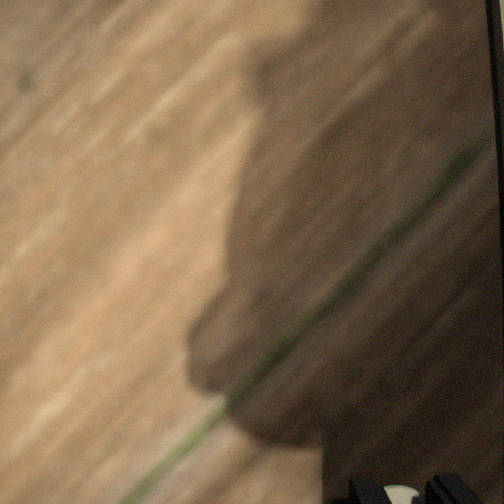

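Scene clock: 79.67 s.
left_arm: end_effector_position=(+0.2000, +0.1500, +0.1500) grip_measured=+1.00 end_effector_quat_wxyz=(+0.552, +0.757, -0.342, -0.072) end_effector_velocity=(+0.001, +0.000, +0.000) end_effector_angular_velocity=(+0.001, -0.002, +0.001) | right_arm: end_effector_position=(+0.1347, -0.1653, +0.0995) grip_measured=-0.75 end_effector_quat_wxyz=(+0.000, +0.924, +0.383, -0.001) end_effector_velocity=(+0.002, +0.003, +0.004) end_effector_angular_velocity=(+0.009, -0.005, +0.000)
Joint positions: left_arm=[-0.081 -0.134 -0.435 -0.828  1.551  1.422  0.084] | right_arm=[ 1.133 -0.414 -0.336  0.001  0.751  0.25   0.011]
Joint velocities: left_arm=[ 0.001 -0.    -0.002 -0.    -0.    -0.     0.   ] | right_arm=[ 0.    -0.004 -0.007 -0.     0.     0.     0.   ]
Motor temperatures (°C, as the motors report them): left_arm=[26 31 36 33 30 31] | right_arm=[26 27 34 27 31 31]
Hand target (left_arm): +0.200, +0.150, +0.150; +0.552, +0.757, -0.342, -0.072
Hand target (right_arm): +0.135, -0.165, +0.100; -0.000, +0.924, +0.383, -0.000
Off the commanded pose (left_arm): 0.000 m, 0 deg.
Off the commanded pose (right_arm): 0.001 m, 0 deg.
move: done
camera_calibration (this result's frames):
cam_left_wrist: T_world_to_cam=[[-0.440048, -0.170635, 0.881613, 0.0115576], [-0.7545, 0.602617, -0.259965, 0.162021], [-0.486916, -0.779575, -0.393924, 0.406838], [0, 0, 0, 1]] pos_world=[0.325427, 0.221496, 0.192194]
cam_right_wrist: T_world_to_cam=[[0.692445, -0.721289, 0.0162089, -0.182504], [-0.721369, -0.692549, -0.00122836, 0.0516085], [0.0121114, -0.010842, -0.999868, 0.228018], [0, 0, 0, 1]] pos_world=[0.160841, -0.0934246, 0.23101]

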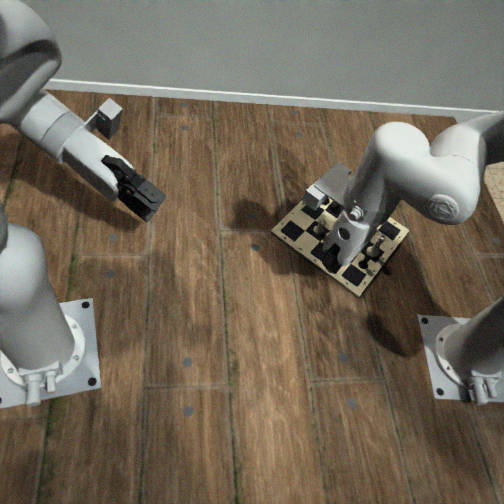

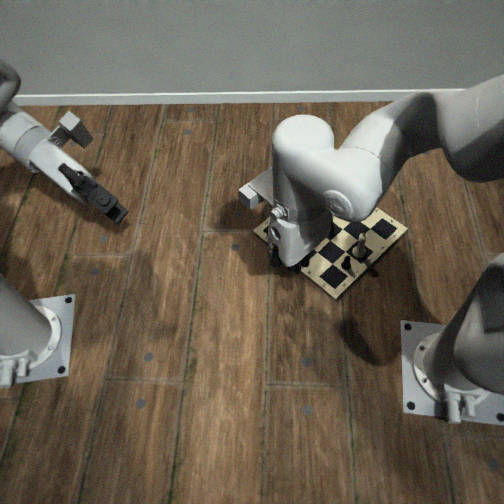

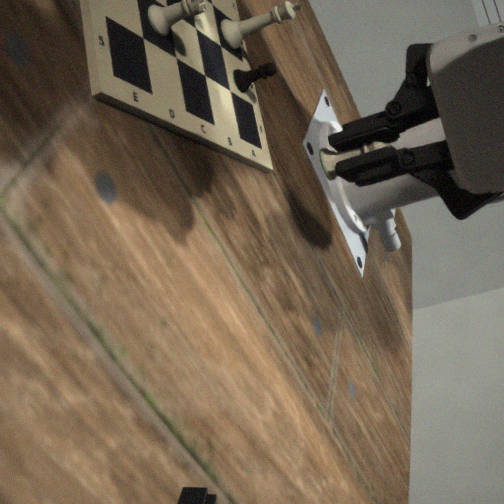

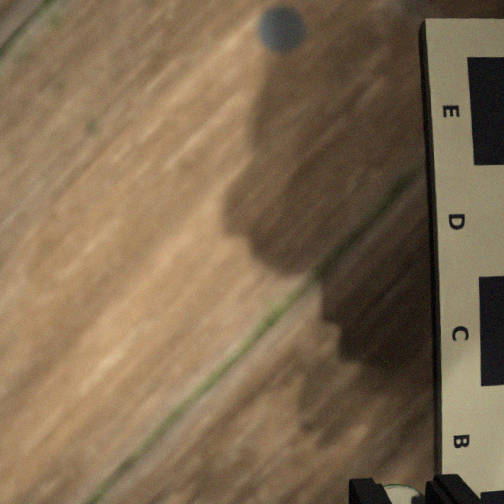

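Scene clock: 80.63 s.
left_arm: end_effector_position=(+0.2000, +0.1500, +0.1500) grip_measured=+1.00 end_effector_quat_wxyz=(+0.552, +0.757, -0.342, -0.072) end_effector_velocity=(-0.001, -0.000, -0.000) end_effector_angular_velocity=(-0.000, +0.001, -0.001) | right_arm: end_effector_position=(+0.2379, -0.2619, +0.0999) grip_measured=-0.75 end_effector_quat_wxyz=(+0.000, +0.924, +0.383, +0.000) end_effector_velocity=(+0.001, -0.000, +0.001) end_effector_angular_velocity=(+0.002, -0.002, -0.001)
Joint positions: left_arm=[-0.081 -0.134 -0.435 -0.828  1.551  1.422  0.084] | right_arm=[ 0.661 -0.406 -0.343 -0.     0.748 -0.223  0.011]
Joint velocities: left_arm=[-0.001 -0.     0.001 -0.     0.     0.     0.   ] | right_arm=[-0.004 -0.    -0.003  0.002  0.001 -0.004  0.   ]
Motor temperatures (°C, as the motors report them): left_arm=[26 31 36 33 30 31] | right_arm=[26 27 34 27 31 31]
Hand target (left_arm): +0.200, +0.150, +0.150; +0.552, +0.757, -0.342, -0.072
Hand target (right_arm): +0.238, -0.262, +0.100; +0.000, +0.924, +0.383, +0.000
Off the commanded pose (left_arm): 0.000 m, 0 deg.
Off the commanded pose (right_arm): 0.000 m, 0 deg.
move: done
camera_calibration (this result's frames):
cam_left_wrist: T_world_to_cam=[[-0.440047, -0.170635, 0.881613, 0.0115575], [-0.754501, 0.602617, -0.259965, 0.162021], [-0.486916, -0.779575, -0.393924, 0.406838], [0, 0, 0, 1]] pos_world=[0.325427, 0.221496, 0.192194]
cam_right_wrist: T_world_to_cam=[[0.692848, -0.720895, 0.0164889, -0.323679], [-0.720954, -0.692976, -0.00309403, 0.0590717], [0.0136569, -0.00974403, -0.999859, 0.226047], [0, 0, 0, 1]] pos_world=[0.263761, -0.190201, 0.231535]

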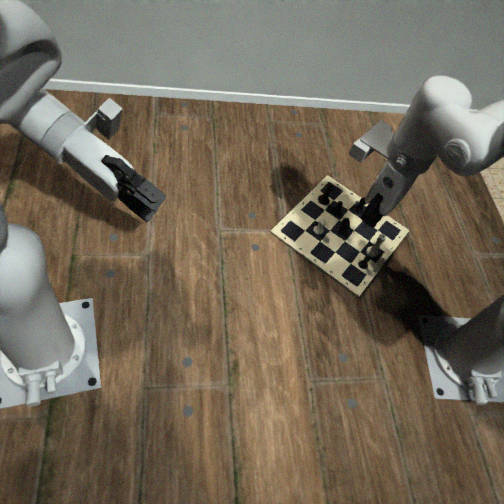

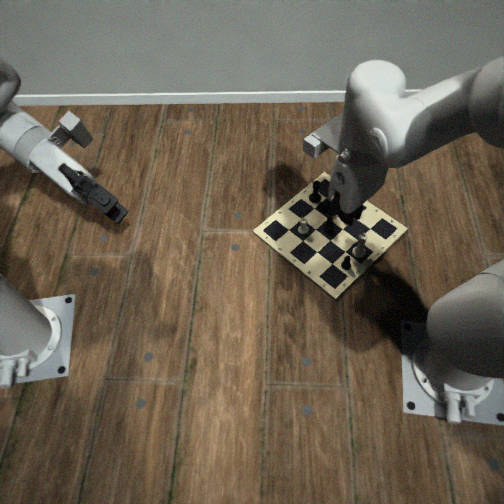

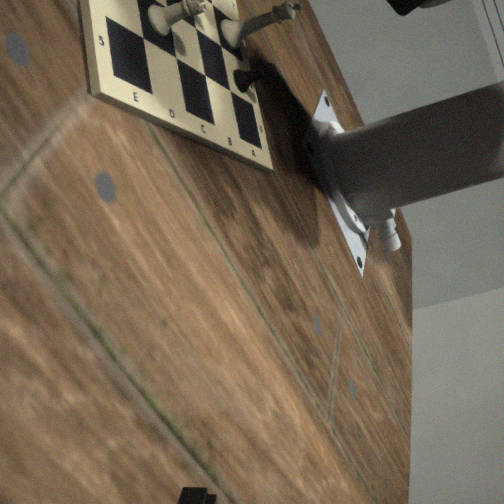

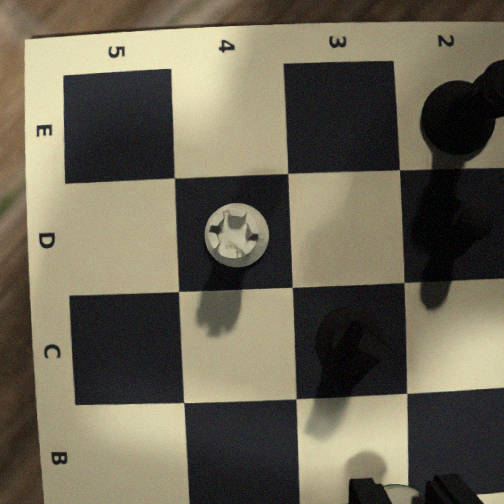

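Scene clock: 81.63 s.
left_arm: end_effector_position=(+0.2000, +0.1500, +0.1500) grip_measured=+1.00 end_effector_quat_wxyz=(+0.552, +0.757, -0.342, -0.072) end_effector_velocity=(-0.000, +0.000, -0.000) end_effector_angular_velocity=(+0.000, +0.001, +0.001) | right_arm: end_effector_position=(+0.2383, -0.2619, +0.0383) grip_measured=-0.75 end_effector_quat_wxyz=(+0.000, +0.924, +0.383, +0.000) end_effector_velocity=(-0.002, -0.001, -0.002) end_effector_angular_velocity=(-0.002, +0.004, -0.001)
Joint positions: left_arm=[-0.081 -0.134 -0.435 -0.828  1.551  1.422  0.084] | right_arm=[ 0.66  -0.19  -0.295 -0.001  0.484 -0.222  0.011]
Joint velocities: left_arm=[ 0.002  0.     0.001  0.001  0.    -0.     0.   ] | right_arm=[-0.     0.002  0.004  0.    -0.002  0.001  0.   ]
Motor temperatures (°C, as the motors report them): left_arm=[26 31 36 33 30 31] | right_arm=[26 27 34 27 31 31]
Hand target (left_arm): +0.200, +0.150, +0.150; +0.552, +0.757, -0.342, -0.072
Hand target (right_arm): +0.238, -0.262, +0.038; +0.000, +0.924, +0.383, +0.000
Off the commanded pose (left_arm): 0.000 m, 0 deg.
Off the commanded pose (right_arm): 0.000 m, 0 deg.
move: done
camera_calibration (this result's frames):
cam_left_wrist: T_world_to_cam=[[-0.440047, -0.170635, 0.881613, 0.0115575], [-0.754501, 0.602617, -0.259965, 0.162021], [-0.486916, -0.779575, -0.393924, 0.406838], [0, 0, 0, 1]] pos_world=[0.325427, 0.221496, 0.192194]
cam_right_wrist: T_world_to_cam=[[0.692083, -0.721625, 0.0166754, -0.322968], [-0.721678, -0.692219, -0.00366009, 0.0595764], [0.0141843, -0.00950119, -0.999854, 0.164302], [0, 0, 0, 1]] pos_world=[0.264185, -0.190261, 0.169881]

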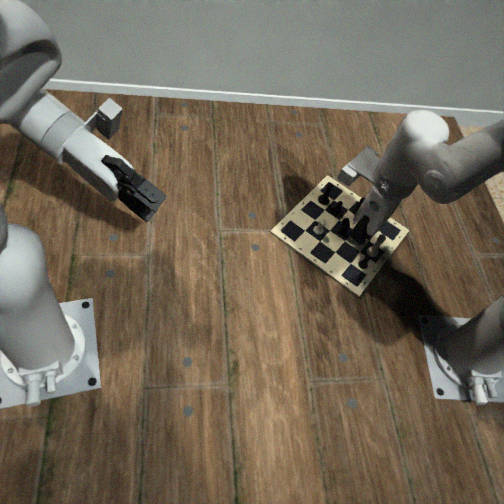

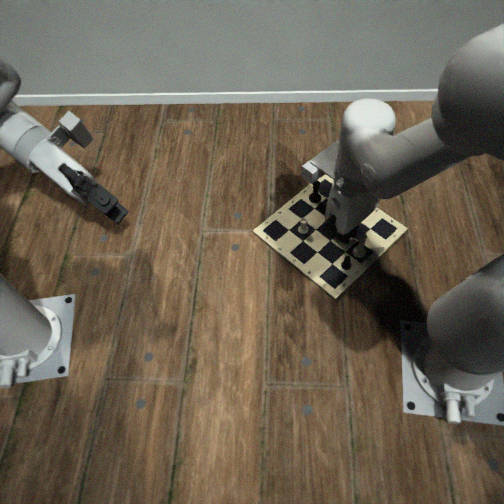

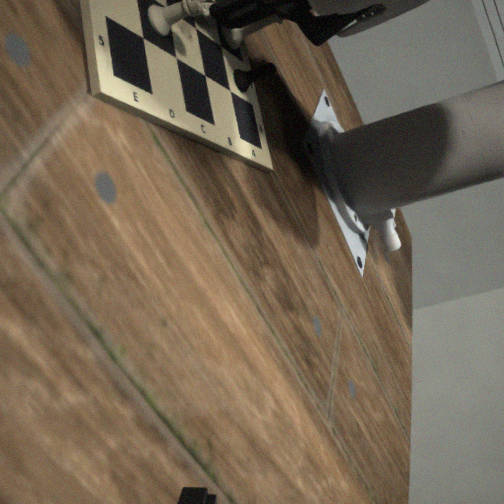

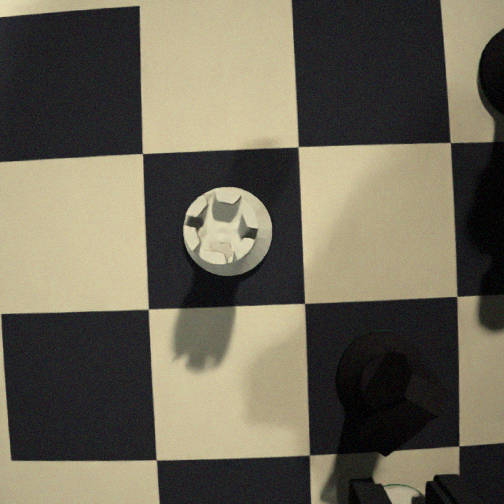

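Scene clock: 82.33 s.
left_arm: end_effector_position=(+0.2000, +0.1500, +0.1500) grip_measured=+1.00 end_effector_quat_wxyz=(+0.552, +0.757, -0.342, -0.072) end_effector_velocity=(-0.000, -0.000, -0.000) end_effector_angular_velocity=(-0.000, +0.001, -0.001) | right_arm: end_effector_position=(+0.2380, -0.2620, +0.0380) grip_measured=-0.37 end_effector_quat_wxyz=(+0.000, +0.924, +0.383, +0.000) end_effector_velocity=(+0.000, -0.000, +0.000) end_effector_angular_velocity=(+0.000, -0.000, -0.001)
Joint positions: left_arm=[-0.081 -0.134 -0.435 -0.828  1.551  1.422  0.084] | right_arm=[ 0.66  -0.19  -0.295  0.     0.484 -0.223  0.028]
Joint velocities: left_arm=[-0.001  0.     0.001 -0.     0.    -0.     0.   ] | right_arm=[-0.001  0.    -0.001  0.     0.     0.     0.   ]
Motor temperatures (°C, as the motors report them): left_arm=[26 31 36 33 30 31] | right_arm=[26 27 34 27 31 31]
Hand target (left_arm): +0.200, +0.150, +0.150; +0.552, +0.757, -0.342, -0.072
Hand target (right_arm): +0.238, -0.262, +0.038; +0.000, +0.924, +0.383, -0.000
Off the commanded pose (left_arm): 0.000 m, 0 deg.
Off the commanded pose (right_arm): 0.000 m, 0 deg.
move: done
camera_calibration (this result's frames):
cam_left_wrist: T_world_to_cam=[[-0.440048, -0.170635, 0.881613, 0.0115576], [-0.7545, 0.602617, -0.259965, 0.162021], [-0.486916, -0.779575, -0.393924, 0.406838], [0, 0, 0, 1]] pos_world=[0.325427, 0.221496, 0.192194]
cam_right_wrist: T_world_to_cam=[[0.692253, -0.721474, 0.0161727, -0.322797], [-0.721534, -0.692374, -0.00280696, 0.0592161], [0.0132227, -0.00972603, -0.999865, 0.164227], [0, 0, 0, 1]] pos_world=[0.264012, -0.190293, 0.169591]

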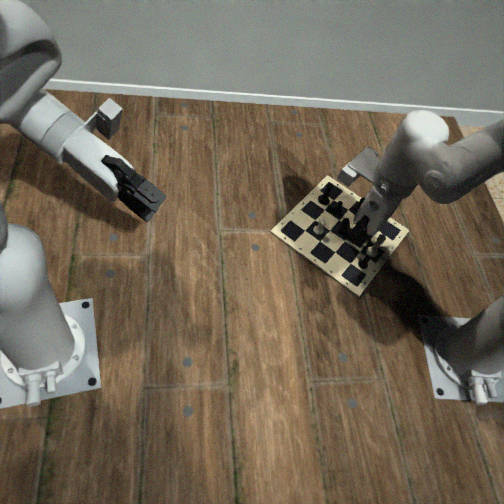

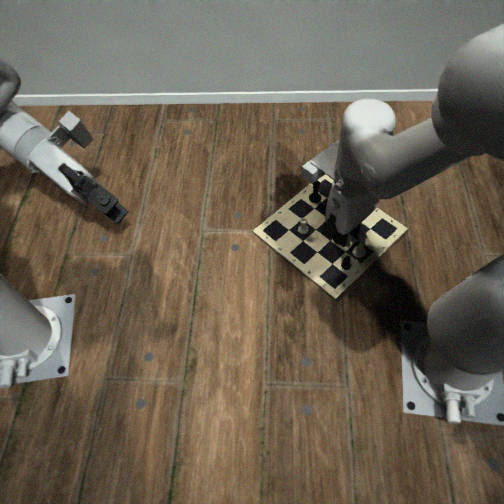

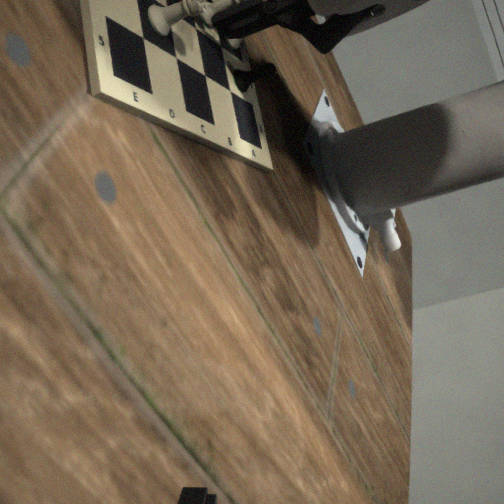

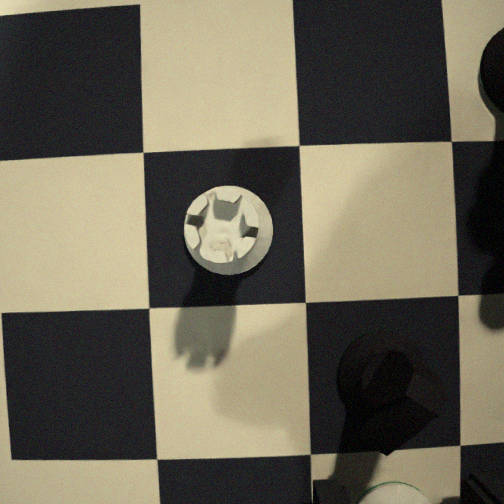

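Scene clock: 83.47 s.
left_arm: end_effector_position=(+0.2000, +0.1500, +0.1500) grip_measured=+1.00 end_effector_quat_wxyz=(+0.552, +0.757, -0.342, -0.072) end_effector_velocity=(-0.001, -0.000, -0.000) end_effector_angular_velocity=(+0.001, +0.001, -0.001) | right_arm: end_effector_position=(+0.2377, -0.2620, +0.1994) grip_measured=-0.37 end_effector_quat_wxyz=(-0.000, +0.924, +0.383, -0.001) end_effector_velocity=(+0.003, +0.002, +0.005) end_effector_angular_velocity=(+0.007, -0.011, -0.001)
Joint positions: left_arm=[-0.081 -0.134 -0.435 -0.828  1.551  1.422  0.084] | right_arm=[ 0.66  -0.592 -0.521  0.001  1.115 -0.224  0.028]
Joint velocities: left_arm=[-0.002  0.     0.001 -0.    -0.001 -0.001  0.   ] | right_arm=[-0.001 -0.004 -0.009  0.    -0.    -0.    -0.   ]
Motor temperatures (°C, as the motors report them): left_arm=[26 31 36 33 30 31] | right_arm=[26 27 34 27 31 31]
Hand target (left_arm): +0.200, +0.150, +0.150; +0.552, +0.757, -0.342, -0.072
Hand target (right_arm): +0.238, -0.262, +0.200; -0.000, +0.924, +0.383, -0.000
Off the commanded pose (left_arm): 0.000 m, 0 deg.
Off the commanded pose (right_arm): 0.001 m, 0 deg.
move: done
camera_calibration (this result's frames):
cam_left_wrist: T_world_to_cam=[[-0.440047, -0.170635, 0.881613, 0.0115575], [-0.754501, 0.602617, -0.259965, 0.162021], [-0.486916, -0.779575, -0.393924, 0.406838], [0, 0, 0, 1]] pos_world=[0.325427, 0.221496, 0.192194]
cam_right_wrist: T_world_to_cam=[[0.692757, -0.721011, 0.0151699, -0.324943], [-0.721081, -0.69285, -0.00120975, 0.0588919], [0.0113827, -0.0101007, -0.999884, 0.325973], [0, 0, 0, 1]] pos_world=[0.263862, -0.190192, 0.330936]

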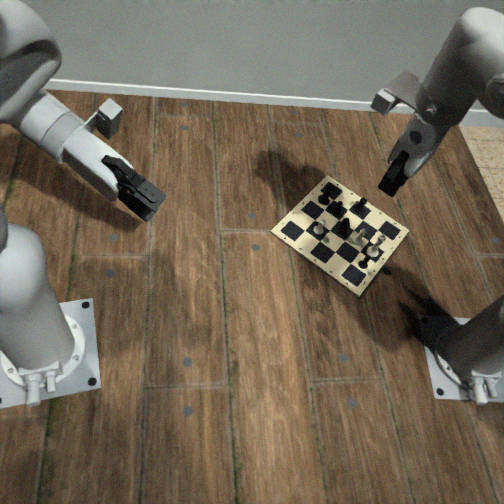

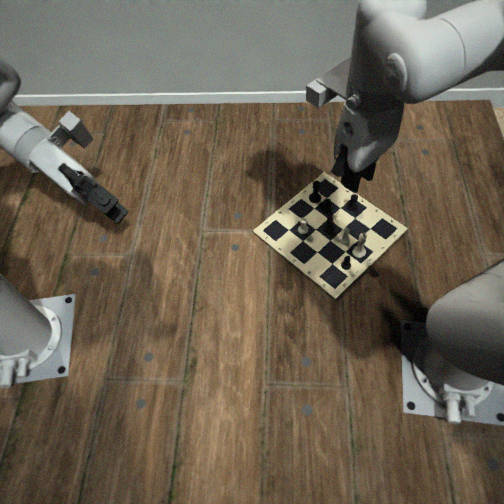

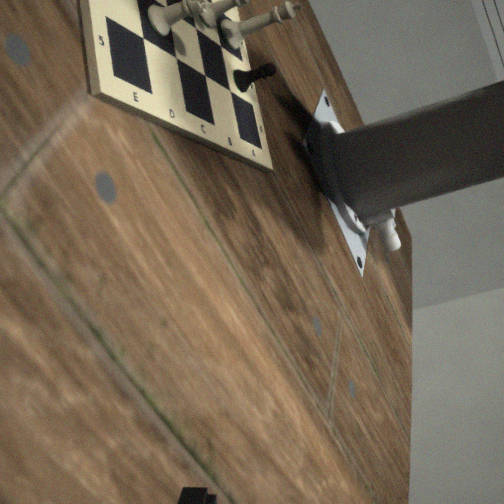

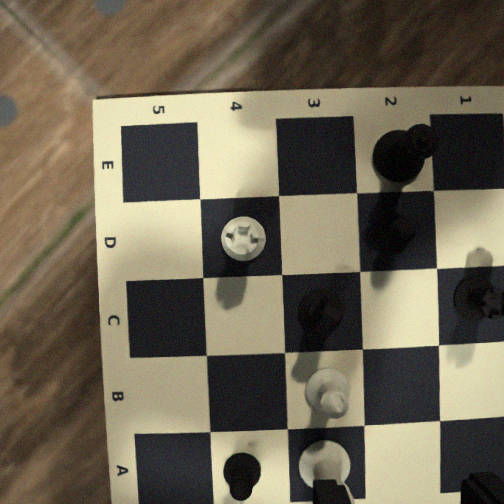

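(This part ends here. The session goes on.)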